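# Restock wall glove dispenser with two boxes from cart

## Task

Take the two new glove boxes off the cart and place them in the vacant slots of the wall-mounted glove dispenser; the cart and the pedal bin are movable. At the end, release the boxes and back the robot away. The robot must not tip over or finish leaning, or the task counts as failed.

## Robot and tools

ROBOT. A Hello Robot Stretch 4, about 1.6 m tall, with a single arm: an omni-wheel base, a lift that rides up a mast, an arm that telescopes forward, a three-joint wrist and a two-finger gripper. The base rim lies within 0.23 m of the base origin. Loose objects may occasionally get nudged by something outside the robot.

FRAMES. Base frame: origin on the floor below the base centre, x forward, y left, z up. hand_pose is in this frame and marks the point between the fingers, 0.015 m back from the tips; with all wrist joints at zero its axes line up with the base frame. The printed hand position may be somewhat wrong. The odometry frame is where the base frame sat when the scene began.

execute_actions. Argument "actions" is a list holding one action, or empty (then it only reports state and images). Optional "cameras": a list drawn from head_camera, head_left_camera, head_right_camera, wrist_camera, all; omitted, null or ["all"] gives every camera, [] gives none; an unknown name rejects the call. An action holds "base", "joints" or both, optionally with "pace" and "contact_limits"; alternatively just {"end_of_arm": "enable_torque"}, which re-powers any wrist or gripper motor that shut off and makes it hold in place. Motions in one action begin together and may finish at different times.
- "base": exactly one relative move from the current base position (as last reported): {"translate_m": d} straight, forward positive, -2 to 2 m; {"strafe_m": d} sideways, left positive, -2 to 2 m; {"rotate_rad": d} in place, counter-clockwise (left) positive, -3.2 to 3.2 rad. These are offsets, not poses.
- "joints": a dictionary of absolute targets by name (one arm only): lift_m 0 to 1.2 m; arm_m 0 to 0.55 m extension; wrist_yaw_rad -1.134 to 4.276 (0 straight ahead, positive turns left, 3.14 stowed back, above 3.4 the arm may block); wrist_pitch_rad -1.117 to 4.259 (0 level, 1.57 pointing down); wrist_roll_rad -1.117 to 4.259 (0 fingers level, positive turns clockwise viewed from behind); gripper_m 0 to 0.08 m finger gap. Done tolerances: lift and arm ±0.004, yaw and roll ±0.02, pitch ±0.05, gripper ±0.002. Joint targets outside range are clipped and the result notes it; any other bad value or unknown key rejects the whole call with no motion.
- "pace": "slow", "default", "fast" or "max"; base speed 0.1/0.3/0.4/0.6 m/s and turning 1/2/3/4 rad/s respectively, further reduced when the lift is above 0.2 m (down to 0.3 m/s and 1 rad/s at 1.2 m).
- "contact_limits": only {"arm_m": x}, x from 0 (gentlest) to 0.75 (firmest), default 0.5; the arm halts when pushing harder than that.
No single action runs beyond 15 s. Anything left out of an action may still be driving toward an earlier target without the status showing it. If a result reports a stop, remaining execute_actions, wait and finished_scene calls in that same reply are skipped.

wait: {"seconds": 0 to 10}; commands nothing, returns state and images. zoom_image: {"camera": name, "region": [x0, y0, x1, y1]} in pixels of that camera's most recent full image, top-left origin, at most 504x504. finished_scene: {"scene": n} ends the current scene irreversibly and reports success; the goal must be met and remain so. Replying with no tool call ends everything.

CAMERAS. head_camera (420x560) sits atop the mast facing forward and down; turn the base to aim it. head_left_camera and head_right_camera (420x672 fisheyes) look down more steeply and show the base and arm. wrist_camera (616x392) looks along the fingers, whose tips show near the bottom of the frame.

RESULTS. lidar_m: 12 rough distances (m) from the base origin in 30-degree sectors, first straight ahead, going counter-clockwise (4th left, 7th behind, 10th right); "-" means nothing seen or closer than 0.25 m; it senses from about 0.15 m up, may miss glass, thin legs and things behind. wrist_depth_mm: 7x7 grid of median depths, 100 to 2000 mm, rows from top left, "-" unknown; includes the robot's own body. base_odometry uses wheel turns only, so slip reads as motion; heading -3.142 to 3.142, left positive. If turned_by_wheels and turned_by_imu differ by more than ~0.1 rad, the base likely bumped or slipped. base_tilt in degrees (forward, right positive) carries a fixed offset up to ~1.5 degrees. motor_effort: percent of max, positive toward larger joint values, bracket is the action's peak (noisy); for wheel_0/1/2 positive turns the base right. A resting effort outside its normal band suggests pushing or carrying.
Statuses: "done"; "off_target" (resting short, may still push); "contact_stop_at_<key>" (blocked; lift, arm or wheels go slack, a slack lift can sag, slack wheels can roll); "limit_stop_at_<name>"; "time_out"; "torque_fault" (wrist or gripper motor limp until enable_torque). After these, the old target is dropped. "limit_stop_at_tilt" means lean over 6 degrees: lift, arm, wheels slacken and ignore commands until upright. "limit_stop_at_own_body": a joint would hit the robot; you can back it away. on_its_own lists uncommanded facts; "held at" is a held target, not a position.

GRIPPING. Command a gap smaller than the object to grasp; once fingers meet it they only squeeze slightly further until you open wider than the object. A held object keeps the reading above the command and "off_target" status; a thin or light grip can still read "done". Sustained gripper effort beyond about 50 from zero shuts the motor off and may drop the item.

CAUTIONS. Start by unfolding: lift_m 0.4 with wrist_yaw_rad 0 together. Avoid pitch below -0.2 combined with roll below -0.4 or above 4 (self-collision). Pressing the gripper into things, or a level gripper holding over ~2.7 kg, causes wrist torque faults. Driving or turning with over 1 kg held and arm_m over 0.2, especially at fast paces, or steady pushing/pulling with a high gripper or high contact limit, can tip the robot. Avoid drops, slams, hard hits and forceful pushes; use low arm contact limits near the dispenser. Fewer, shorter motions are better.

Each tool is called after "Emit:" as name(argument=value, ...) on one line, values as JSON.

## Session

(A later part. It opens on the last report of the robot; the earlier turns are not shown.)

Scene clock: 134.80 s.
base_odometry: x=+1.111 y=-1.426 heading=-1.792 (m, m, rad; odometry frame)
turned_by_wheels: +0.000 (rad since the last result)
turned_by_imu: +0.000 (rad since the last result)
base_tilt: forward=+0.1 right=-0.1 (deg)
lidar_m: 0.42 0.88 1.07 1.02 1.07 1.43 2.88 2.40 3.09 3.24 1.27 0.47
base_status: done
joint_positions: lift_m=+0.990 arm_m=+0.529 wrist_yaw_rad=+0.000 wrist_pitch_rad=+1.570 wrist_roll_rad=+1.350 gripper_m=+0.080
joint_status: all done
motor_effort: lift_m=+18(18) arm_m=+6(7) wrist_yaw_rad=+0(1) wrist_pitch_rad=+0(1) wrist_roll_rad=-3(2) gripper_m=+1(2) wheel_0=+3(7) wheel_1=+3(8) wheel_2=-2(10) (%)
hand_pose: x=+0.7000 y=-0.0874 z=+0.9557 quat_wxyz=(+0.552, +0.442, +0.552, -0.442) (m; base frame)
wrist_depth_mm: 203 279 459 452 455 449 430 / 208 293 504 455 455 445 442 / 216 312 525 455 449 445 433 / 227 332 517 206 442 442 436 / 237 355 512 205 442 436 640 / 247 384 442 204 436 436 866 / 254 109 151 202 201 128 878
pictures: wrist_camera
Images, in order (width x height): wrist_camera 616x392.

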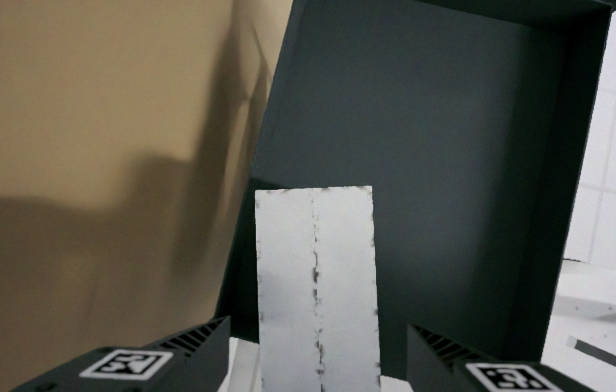

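Emit:
execute_actions(actions=[{"base":{"strafe_m":0.004},"joints":{"wrist_roll_rad":1.31,"lift_m":0.96}}], cameras=["wrist_camera"])

Emit:
execute_actions(actions=[{"joints":{"lift_m":0.915},"pace":"slow"}], cameras=["wrist_camera"])

Emit:
execute_actions(actions=[{"joints":{"gripper_m":0.045}}], cameras=[])

Emit:
execute_actions(actions=[{"joints":{"lift_m":1.06,"wrist_roll_rad":1.57}}], cameras=["wrist_camera"])

Scene clock: 145.77 s.
base_odometry: x=+1.115 y=-1.427 heading=-1.792 (m, m, rad; odometry frame)
turned_by_wheels: +0.000 (rad since the last result)
turned_by_imu: +0.000 (rad since the last result)
base_tilt: forward=+0.1 right=+0.0 (deg)
lidar_m: 0.43 0.88 1.09 1.02 1.06 1.44 2.89 2.39 3.12 3.28 1.27 0.46
base_status: done
joint_positions: lift_m=+0.960 arm_m=+0.529 wrist_yaw_rad=+0.000 wrist_pitch_rad=+1.570 wrist_roll_rad=+1.310 gripper_m=+0.080
joint_status: all done
motor_effort: lift_m=+18(17) arm_m=+6(6) wrist_yaw_rad=+0(0) wrist_pitch_rad=-1(1) wrist_roll_rad=-4(2) gripper_m=+1(1) wheel_0=+1(6) wheel_1=-1(8) wheel_2=+0(3) (%)
hand_pose: x=+0.7000 y=-0.0874 z=+0.9257 quat_wxyz=(+0.561, +0.431, +0.560, -0.431) (m; base frame)
wrist_depth_mm: 197 268 433 427 424 418 418 / 203 287 488 421 418 418 418 / 213 307 508 421 415 418 413 / 224 329 504 176 413 413 407 / 237 357 473 175 413 407 389 / 249 387 413 173 407 404 387 / 258 109 151 172 171 128 831
pictures: wrist_camera
Images, in order (width x height): wrist_camera 616x392.

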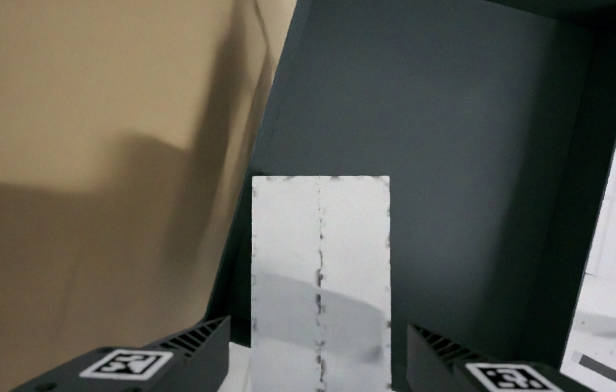

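Scene clock: 147.00 s.
base_odometry: x=+1.115 y=-1.427 heading=-1.792 (m, m, rad; odometry frame)
turned_by_wheels: +0.000 (rad since the last result)
turned_by_imu: +0.000 (rad since the last result)
base_tilt: forward=+0.0 right=+0.1 (deg)
lidar_m: 0.44 0.88 1.10 1.03 1.07 1.42 2.89 2.39 3.09 3.27 1.29 0.48
base_status: not commanded
joint_positions: lift_m=+0.915 arm_m=+0.529 wrist_yaw_rad=+0.000 wrist_pitch_rad=+1.570 wrist_roll_rad=+1.310 gripper_m=+0.080
joint_status: all done
motor_effort: lift_m=+18(17) arm_m=+6(6) wrist_yaw_rad=-2(0) wrist_pitch_rad=+0(1) wrist_roll_rad=-3(3) gripper_m=+2(2) wheel_0=+1(0) wheel_1=-1(1) wheel_2=-1(0) (%)
hand_pose: x=+0.7000 y=-0.0874 z=+0.8808 quat_wxyz=(+0.561, +0.431, +0.560, -0.431) (m; base frame)
wrist_depth_mm: 196 268 436 379 377 375 370 / 204 286 462 377 377 375 368 / 213 306 466 373 370 368 368 / 224 332 449 131 131 364 362 / 236 357 304 130 129 364 359 / 249 389 150 129 128 362 357 / 257 109 129 128 127 128 327
pictures: wrist_camera
Images, in order (width x height): wrist_camera 616x392.

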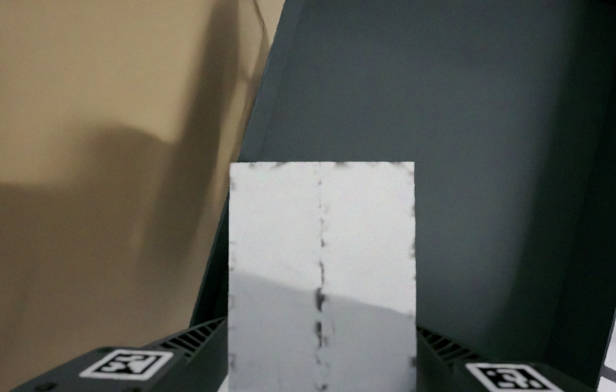

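Scene clock: 147.97 s.
base_odometry: x=+1.115 y=-1.427 heading=-1.792 (m, m, rad; odometry frame)
turned_by_wheels: +0.000 (rad since the last result)
turned_by_imu: +0.000 (rad since the last result)
base_tilt: forward=-0.1 right=-0.1 (deg)
lidar_m: 0.43 0.89 1.09 1.01 1.05 1.43 2.90 2.41 3.11 3.25 1.31 0.48
base_status: not commanded
joint_positions: lift_m=+0.915 arm_m=+0.529 wrist_yaw_rad=+0.000 wrist_pitch_rad=+1.570 wrist_roll_rad=+1.310 gripper_m=+0.062
joint_status: gripper_m off_target (ended at +0.062, target +0.045)
on_its_own: gripper_m is held at +0.058, not at your +0.045, by its contact guard: the fingers met something
motor_effort: lift_m=+18(18) arm_m=+6(6) wrist_yaw_rad=-1(0) wrist_pitch_rad=-1(1) wrist_roll_rad=-3(3) gripper_m=-34(34) wheel_0=+0(0) wheel_1=-1(1) wheel_2=+0(0) (%)
hand_pose: x=+0.6999 y=-0.0874 z=+0.8808 quat_wxyz=(+0.561, +0.431, +0.561, -0.431) (m; base frame)
wrist_depth_mm: 198 270 436 379 375 377 373 / 203 287 462 375 377 375 370 / 213 309 462 375 375 373 368 / 224 330 439 131 130 366 364 / 236 359 304 130 129 362 364 / 250 389 303 129 128 362 353 / 264 112 128 128 127 359 329
pictures: none
No camera images: the call's "cameras" was empty. Leave "cameras" out to get every camera's image.

Scene clock: 149.63 s.
base_odometry: x=+1.115 y=-1.427 heading=-1.792 (m, m, rad; odometry frame)
turned_by_wheels: +0.000 (rad since the last result)
turned_by_imu: +0.000 (rad since the last result)
base_tilt: forward=+0.1 right=+0.0 (deg)
lidar_m: 0.44 0.89 1.10 1.01 1.06 1.43 2.88 2.43 3.08 3.26 1.29 0.46
base_status: not commanded
joint_positions: lift_m=+1.060 arm_m=+0.529 wrist_yaw_rad=+0.000 wrist_pitch_rad=+1.570 wrist_roll_rad=+1.570 gripper_m=+0.062
joint_status: all done
on_its_own: gripper_m is held at +0.058, not at your +0.045, by its contact guard: the fingers met something
motor_effort: lift_m=+25(27) arm_m=+6(6) wrist_yaw_rad=-1(1) wrist_pitch_rad=+0(0) wrist_roll_rad=+0(4) gripper_m=-34(36) wheel_0=+1(0) wheel_1=-1(1) wheel_2=+0(1) (%)
hand_pose: x=+0.7000 y=-0.0874 z=+1.0252 quat_wxyz=(+0.501, +0.500, +0.500, -0.499) (m; base frame)
wrist_depth_mm: 243 362 615 530 525 521 1205 / 243 362 621 535 525 521 1182 / 242 362 554 517 517 521 1160 / 242 357 496 132 131 508 1182 / 241 359 500 130 130 508 946 / 240 355 496 129 128 496 960 / 241 112 128 128 127 430 1138
pictures: wrist_camera
Images, in order (width x height): wrist_camera 616x392.

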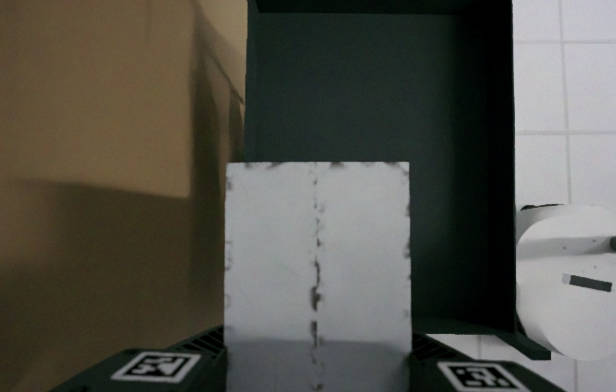

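Back 1.777−0.157; forward 0.335−0.027.

Emit:
execute_actions(actions=[{"base":{"translate_m":-1.62},"joints":{"arm_m":0.15,"lift_m":1.1}}], cameras=[])

Emit:
execute_actions(actions=[{"base":{"rotate_rad":1.6},"joints":{"lift_m":0.96,"wrist_pitch_rad":1.45}}], cameras=[])

Emit:
execute_actions(actions=[{"base":{"translate_m":0.29},"joints":{"arm_m":0.283}}], cameras=["head_camera","wrist_camera"])

Scene clock: 165.20 s.
base_odometry: x=+1.472 y=+0.154 heading=-1.793 (m, m, rad; odometry frame)
turned_by_wheels: +0.000 (rad since the last result)
turned_by_imu: +0.000 (rad since the last result)
base_tilt: forward=+0.1 right=+0.0 (deg)
lidar_m: 0.28 1.43 1.01 0.85 0.90 1.30 1.25 1.26 1.10 2.21 3.38 0.28
base_status: done
joint_positions: lift_m=+1.100 arm_m=+0.151 wrist_yaw_rad=+0.000 wrist_pitch_rad=+1.570 wrist_roll_rad=+1.570 gripper_m=+0.062
joint_status: all done
on_its_own: gripper_m is held at +0.058, not at your +0.045, by its contact guard: the fingers met something
motor_effort: lift_m=+24(26) arm_m=-6(8) wrist_yaw_rad=+0(2) wrist_pitch_rad=-1(3) wrist_roll_rad=+0(0) gripper_m=-35(36) wheel_0=-2(7) wheel_1=-5(9) wheel_2=+1(12) (%)
hand_pose: x=+0.3222 y=-0.0874 z=+1.0652 quat_wxyz=(+0.500, +0.500, +0.500, -0.500) (m; base frame)
wrist_depth_mm: 1308 1281 1281 1308 1281 1281 1182 / 1281 1281 1281 1255 1255 1229 1229 / 1281 1281 1255 1229 1281 1229 1205 / 1281 1255 1229 132 131 1229 1255 / 1281 1281 1255 130 130 1008 1205 / 1205 1255 1229 129 129 991 1205 / 1229 112 128 128 127 1182 1205
pictures: none
No camera images: the call's "cameras" was empty. Leave "cameras" out to get every camera's image.

Scene clock: 167.70 s.
base_odometry: x=+1.472 y=+0.153 heading=-0.194 (m, m, rad; odometry frame)
turned_by_wheels: +1.599 (rad since the last result)
turned_by_imu: +1.566 (rad since the last result)
base_tilt: forward=-0.1 right=+0.1 (deg)
lidar_m: 0.29 0.89 1.30 1.23 1.31 1.09 2.38 3.43 2.60 2.05 1.43 0.32
base_status: done
joint_positions: lift_m=+0.960 arm_m=+0.151 wrist_yaw_rad=+0.000 wrist_pitch_rad=+1.451 wrist_roll_rad=+1.570 gripper_m=+0.062
joint_status: all done
on_its_own: gripper_m is held at +0.058, not at your +0.045, by its contact guard: the fingers met something
motor_effort: lift_m=+20(23) arm_m=-6(6) wrist_yaw_rad=+0(1) wrist_pitch_rad=-3(12) wrist_roll_rad=-1(2) gripper_m=-34(34) wheel_0=-3(8) wheel_1=-4(10) wheel_2=-3(5) (%)
hand_pose: x=+0.3475 y=-0.0874 z=+0.9271 quat_wxyz=(+0.529, +0.529, +0.469, -0.469) (m; base frame)
wrist_depth_mm: 768 1060 1182 1138 1118 1078 1025 / 759 1078 1160 1160 1060 1060 1042 / 768 1078 1138 1138 1078 1025 1025 / 768 1060 1160 131 131 1025 1008 / 759 1060 1138 130 130 820 798 / 732 1078 1118 129 128 798 788 / 699 112 129 128 127 809 960
pictures: none
No camera images: the call's "cameras" was empty. Leave "cameras" out to get every camera's image.

Scene clock: 170.13 s.
base_odometry: x=+1.756 y=+0.098 heading=-0.193 (m, m, rad; odometry frame)
turned_by_wheels: +0.000 (rad since the last result)
turned_by_imu: +0.000 (rad since the last result)
base_tilt: forward=+0.1 right=+0.1 (deg)
lidar_m: 0.42 0.59 0.91 1.24 1.31 1.38 2.40 3.63 2.14 2.08 1.01 0.47
base_status: done
joint_positions: lift_m=+0.960 arm_m=+0.282 wrist_yaw_rad=+0.000 wrist_pitch_rad=+1.451 wrist_roll_rad=+1.570 gripper_m=+0.062
joint_status: all done
on_its_own: gripper_m is held at +0.058, not at your +0.045, by its contact guard: the fingers met something
motor_effort: lift_m=+20(20) arm_m=+6(6) wrist_yaw_rad=+0(1) wrist_pitch_rad=-3(7) wrist_roll_rad=+0(2) gripper_m=-35(36) wheel_0=+1(9) wheel_1=+4(9) wheel_2=+0(11) (%)
hand_pose: x=+0.4783 y=-0.0874 z=+0.9271 quat_wxyz=(+0.529, +0.529, +0.469, -0.469) (m; base frame)
wrist_depth_mm: 270 373 609 1160 1098 1060 1025 / 270 375 615 1118 1078 1060 1025 / 271 379 621 1098 1078 1042 1008 / 271 379 484 131 131 1025 1008 / 273 379 484 130 130 831 788 / 272 379 392 129 128 831 798 / 271 112 128 128 127 798 778
pictures: head_camera, wrist_camera
Images, in order (width x height): head_camera 420x560, wrist_camera 616x392.

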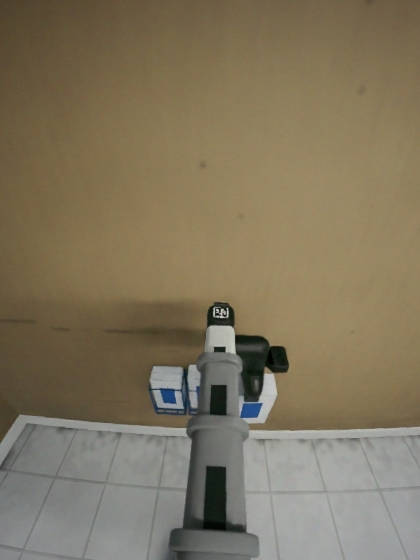

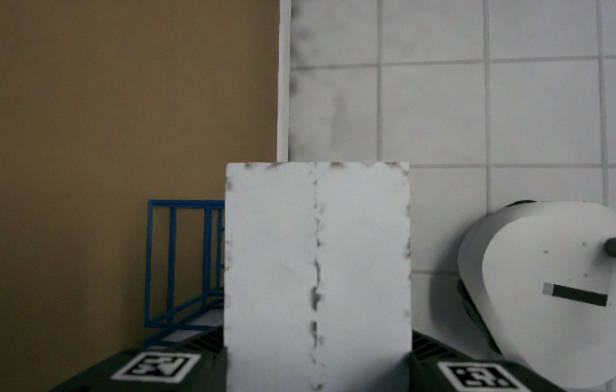

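Emit:
execute_actions(actions=[{"base":{"strafe_m":0.013},"joints":{"arm_m":0.31},"pace":"slow"}], cameras=["wrist_camera"])

Emit:
execute_actions(actions=[{"joints":{"arm_m":0.429},"contact_limits":{"arm_m":0.2}}], cameras=[])

Emit:
execute_actions(actions=[{"joints":{"lift_m":0.86},"pace":"slow"}], cameras=["head_camera"])

Emit:
zoom_image(camera="head_camera", region=[150,300,330,460])

Scene clock: 183.47 s.
base_odometry: x=+1.759 y=+0.110 heading=-0.193 (m, m, rad; odometry frame)
turned_by_wheels: +0.000 (rad since the last result)
turned_by_imu: +0.000 (rad since the last result)
base_tilt: forward=+0.0 right=+0.1 (deg)
lidar_m: 0.44 0.60 0.96 1.22 1.27 1.36 2.54 3.61 2.15 2.11 1.01 0.47
base_status: done
joint_positions: lift_m=+0.960 arm_m=+0.309 wrist_yaw_rad=+0.000 wrist_pitch_rad=+1.451 wrist_roll_rad=+1.570 gripper_m=+0.062
joint_status: all done
on_its_own: gripper_m is held at +0.058, not at your +0.045, by its contact guard: the fingers met something
motor_effort: lift_m=+20(20) arm_m=+7(7) wrist_yaw_rad=-1(1) wrist_pitch_rad=-3(3) wrist_roll_rad=-1(2) gripper_m=-35(33) wheel_0=-4(9) wheel_1=+5(7) wheel_2=+0(3) (%)
hand_pose: x=+0.5052 y=-0.0874 z=+0.9271 quat_wxyz=(+0.529, +0.529, +0.469, -0.469) (m; base frame)
wrist_depth_mm: 238 330 539 1098 1098 1060 1025 / 240 334 539 1138 1098 1078 1008 / 238 330 549 1098 1098 1042 1008 / 240 334 433 132 131 1025 991 / 241 334 430 131 130 904 798 / 239 336 384 129 128 891 798 / 239 112 129 128 127 798 778
pictures: wrist_camera
Images, in order (width x height): wrist_camera 616x392.

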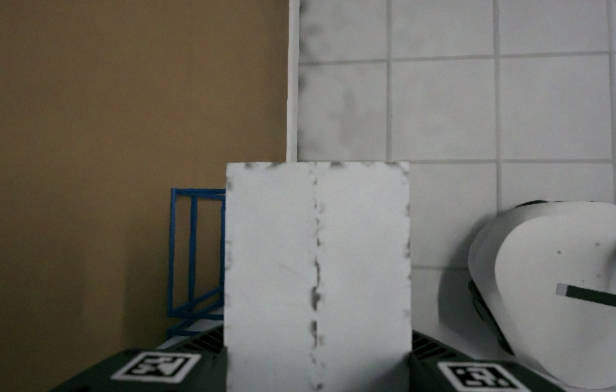

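Scene clock: 184.83 s.
base_odometry: x=+1.759 y=+0.110 heading=-0.193 (m, m, rad; odometry frame)
turned_by_wheels: +0.000 (rad since the last result)
turned_by_imu: +0.000 (rad since the last result)
base_tilt: forward=+0.1 right=-0.1 (deg)
lidar_m: 0.55 0.59 0.94 1.23 1.27 1.34 2.54 3.61 2.18 2.09 1.00 0.61
base_status: not commanded
joint_positions: lift_m=+0.960 arm_m=+0.428 wrist_yaw_rad=+0.000 wrist_pitch_rad=+1.451 wrist_roll_rad=+1.570 gripper_m=+0.062
joint_status: all done
on_its_own: gripper_m is held at +0.058, not at your +0.045, by its contact guard: the fingers met something
motor_effort: lift_m=+20(20) arm_m=+6(8) wrist_yaw_rad=+0(0) wrist_pitch_rad=-4(4) wrist_roll_rad=-1(2) gripper_m=-36(33) wheel_0=-4(3) wheel_1=+5(5) wheel_2=+0(0) (%)
contact_limits: arm_m 0.2
hand_pose: x=+0.6242 y=-0.0874 z=+0.9271 quat_wxyz=(+0.529, +0.529, +0.469, -0.469) (m; base frame)
wrist_depth_mm: 109 139 225 585 1098 1042 1042 / 107 140 228 597 1098 1025 1008 / 107 140 228 492 1078 1042 1025 / 107 140 181 131 131 1042 976 / 107 141 180 130 130 1042 788 / 107 141 181 129 128 991 788 / 105 112 128 128 128 1025 960
pictures: none
No camera images: the call's "cameras" was empty. Leave "cameras" out to get every camera's image.

Scene clock: 186.53 s.
base_odometry: x=+1.759 y=+0.110 heading=-0.193 (m, m, rad; odometry frame)
turned_by_wheels: +0.000 (rad since the last result)
turned_by_imu: +0.000 (rad since the last result)
base_tilt: forward=+0.2 right=+0.1 (deg)
lidar_m: 0.55 0.61 0.93 1.21 1.26 1.37 2.51 3.61 2.16 2.11 1.02 0.63
base_status: not commanded
joint_positions: lift_m=+0.860 arm_m=+0.428 wrist_yaw_rad=+0.000 wrist_pitch_rad=+1.451 wrist_roll_rad=+1.570 gripper_m=+0.062
joint_status: all done
on_its_own: gripper_m is held at +0.058, not at your +0.045, by its contact guard: the fingers met something
motor_effort: lift_m=+20(20) arm_m=+7(6) wrist_yaw_rad=-1(2) wrist_pitch_rad=-3(3) wrist_roll_rad=-1(1) gripper_m=-35(34) wheel_0=-4(4) wheel_1=+5(5) wheel_2=+0(0) (%)
hand_pose: x=+0.6242 y=-0.0874 z=+0.8271 quat_wxyz=(+0.529, +0.529, +0.469, -0.469) (m; base frame)
wrist_depth_mm: 109 139 227 597 991 976 946 / 107 140 226 597 991 960 931 / 107 140 229 484 960 946 931 / 107 141 180 131 131 931 931 / 107 141 181 130 130 946 750 / 108 141 180 129 129 931 741 / 105 112 128 128 127 891 891
pictures: head_camera
Images, in order (width x height): head_camera 420x560.

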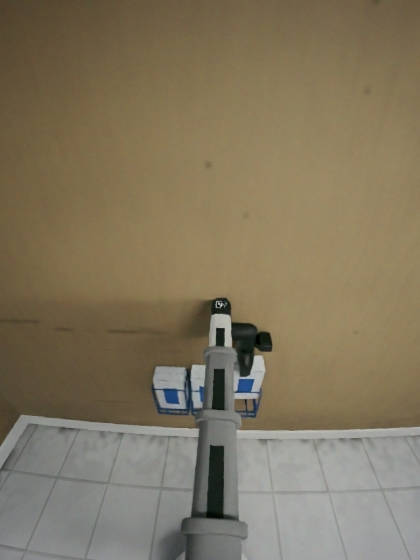

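Region (150, 300, 330, 460) of head_camera's 420x560 image, scaled by 2.800, with more detail than that image has.

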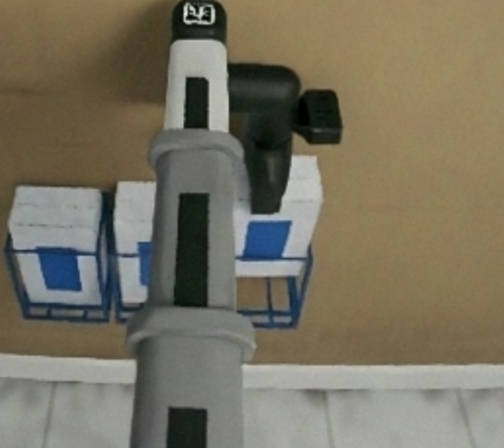

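Emit:
execute_actions(actions=[{"joints":{"lift_m":0.755,"arm_m":0.435},"pace":"slow"}], cameras=[])

Emit:
execute_actions(actions=[{"joints":{"gripper_m":0.072}}], cameras=[])

Emit:
execute_actions(actions=[{"joints":{"lift_m":0.85}}], cameras=["wrist_camera"])

Emit:
execute_actions(actions=[{"base":{"translate_m":-0.5},"joints":{"arm_m":0},"pace":"fast"}], cameras=["head_camera"])

Scene clock: 195.33 s.
base_odometry: x=+1.759 y=+0.110 heading=-0.193 (m, m, rad; odometry frame)
turned_by_wheels: +0.000 (rad since the last result)
turned_by_imu: +0.000 (rad since the last result)
base_tilt: forward=+0.1 right=+0.1 (deg)
lidar_m: 0.57 0.60 0.94 1.22 1.26 1.35 2.54 3.59 2.14 2.10 0.97 0.59
base_status: not commanded
joint_positions: lift_m=+0.755 arm_m=+0.434 wrist_yaw_rad=+0.000 wrist_pitch_rad=+1.451 wrist_roll_rad=+1.570 gripper_m=+0.062
joint_status: all done
on_its_own: gripper_m is held at +0.058, not at your +0.045, by its contact guard: the fingers met something
motor_effort: lift_m=+20(20) arm_m=+7(6) wrist_yaw_rad=+0(1) wrist_pitch_rad=-3(3) wrist_roll_rad=-1(2) gripper_m=-35(34) wheel_0=-3(4) wheel_1=+5(4) wheel_2=+0(0) (%)
hand_pose: x=+0.6302 y=-0.0874 z=+0.7221 quat_wxyz=(+0.529, +0.529, +0.469, -0.469) (m; base frame)
wrist_depth_mm: 103 129 211 549 891 854 820 / 104 130 211 559 866 842 809 / 104 130 213 452 878 831 820 / 104 131 168 131 131 831 809 / 105 131 168 131 130 842 768 / 105 131 168 129 128 820 750 / - 112 129 128 127 798 788
pictures: none
No camera images: the call's "cameras" was empty. Leave "cameras" out to get every camera's image.

Scene clock: 196.07 s.
base_odometry: x=+1.759 y=+0.110 heading=-0.193 (m, m, rad; odometry frame)
turned_by_wheels: +0.000 (rad since the last result)
turned_by_imu: +0.000 (rad since the last result)
base_tilt: forward=+0.0 right=+0.1 (deg)
lidar_m: 0.57 0.61 0.96 1.21 1.28 1.36 2.53 3.61 2.16 2.10 0.98 0.62
base_status: not commanded
joint_positions: lift_m=+0.755 arm_m=+0.434 wrist_yaw_rad=+0.000 wrist_pitch_rad=+1.450 wrist_roll_rad=+1.570 gripper_m=+0.072
joint_status: all done
motor_effort: lift_m=+20(20) arm_m=+6(7) wrist_yaw_rad=+0(2) wrist_pitch_rad=-1(4) wrist_roll_rad=-3(2) gripper_m=+0(32) wheel_0=-4(4) wheel_1=+5(5) wheel_2=+0(0) (%)
hand_pose: x=+0.6303 y=-0.0874 z=+0.7221 quat_wxyz=(+0.529, +0.529, +0.469, -0.469) (m; base frame)
wrist_depth_mm: 103 128 208 539 891 866 831 / 103 129 210 544 878 842 831 / 103 129 210 549 866 842 809 / 104 130 167 135 134 842 820 / 104 130 136 134 132 831 788 / 104 130 134 132 132 820 768 / - 110 132 131 130 130 788
pictures: none
No camera images: the call's "cameras" was empty. Leave "cameras" out to get every camera's image.

Scene clock: 197.47 s.
base_odometry: x=+1.759 y=+0.110 heading=-0.193 (m, m, rad; odometry frame)
turned_by_wheels: +0.000 (rad since the last result)
turned_by_imu: +0.000 (rad since the last result)
base_tilt: forward=+0.0 right=+0.1 (deg)
lidar_m: 0.57 0.58 0.96 1.23 1.27 1.35 2.54 3.64 2.14 2.13 1.00 0.61
base_status: not commanded
joint_positions: lift_m=+0.850 arm_m=+0.434 wrist_yaw_rad=+0.000 wrist_pitch_rad=+1.450 wrist_roll_rad=+1.570 gripper_m=+0.072
joint_status: all done
motor_effort: lift_m=+23(25) arm_m=+6(6) wrist_yaw_rad=-1(0) wrist_pitch_rad=-2(2) wrist_roll_rad=-3(2) gripper_m=+1(1) wheel_0=-4(4) wheel_1=+4(5) wheel_2=+0(0) (%)
hand_pose: x=+0.6303 y=-0.0874 z=+0.8169 quat_wxyz=(+0.529, +0.529, +0.469, -0.469) (m; base frame)
wrist_depth_mm: 103 128 209 544 991 946 917 / 103 129 209 544 976 946 931 / 104 129 211 544 960 931 891 / 104 130 211 235 960 917 904 / 104 130 211 229 931 917 778 / 104 131 195 228 462 904 741 / - 110 136 227 254 129 878
pictures: wrist_camera
Images, in order (width x height): wrist_camera 616x392.

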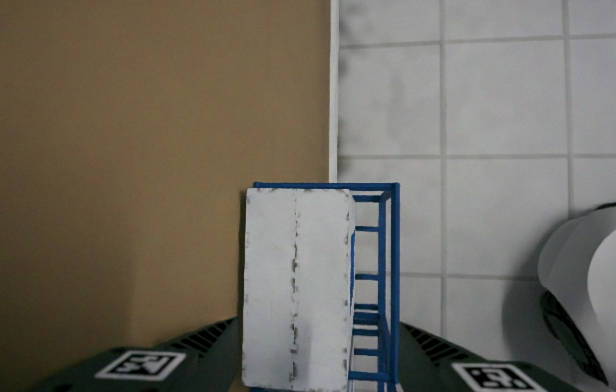

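Scene clock: 200.20 s.
base_odometry: x=+1.268 y=+0.207 heading=-0.194 (m, m, rad; odometry frame)
turned_by_wheels: +0.000 (rad since the last result)
turned_by_imu: +0.000 (rad since the last result)
base_tilt: forward=+0.0 right=+0.0 (deg)
lidar_m: 1.06 1.21 1.28 1.21 1.02 0.95 3.16 3.22 2.63 2.07 1.74 1.22
base_status: done
joint_positions: lift_m=+0.850 arm_m=+0.001 wrist_yaw_rad=+0.000 wrist_pitch_rad=+1.451 wrist_roll_rad=+1.570 gripper_m=+0.072
joint_status: all done
motor_effort: lift_m=+23(23) arm_m=-6(7) wrist_yaw_rad=+1(2) wrist_pitch_rad=-3(2) wrist_roll_rad=-1(2) gripper_m=+1(2) wheel_0=-2(7) wheel_1=-2(12) wheel_2=-2(12) (%)
hand_pose: x=+0.1975 y=-0.0874 z=+0.8169 quat_wxyz=(+0.529, +0.529, +0.469, -0.469) (m; base frame)
wrist_depth_mm: 1138 1098 1060 991 991 946 946 / 1118 1098 1078 1008 960 960 917 / 1118 1098 1042 1042 991 931 917 / 1098 1078 1042 991 960 931 917 / 1098 1098 1025 991 741 715 554 / 1078 1060 1025 991 741 707 866 / 1078 110 135 976 732 130 866
pictures: head_camera
Images, in order (width x height): head_camera 420x560.

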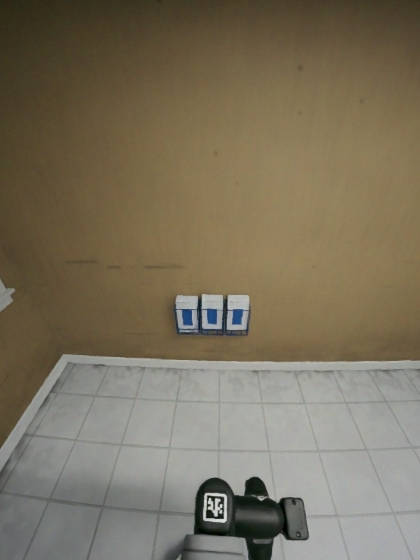

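Emit:
finished_scene(scene=2)

The scene is finished: the task was done.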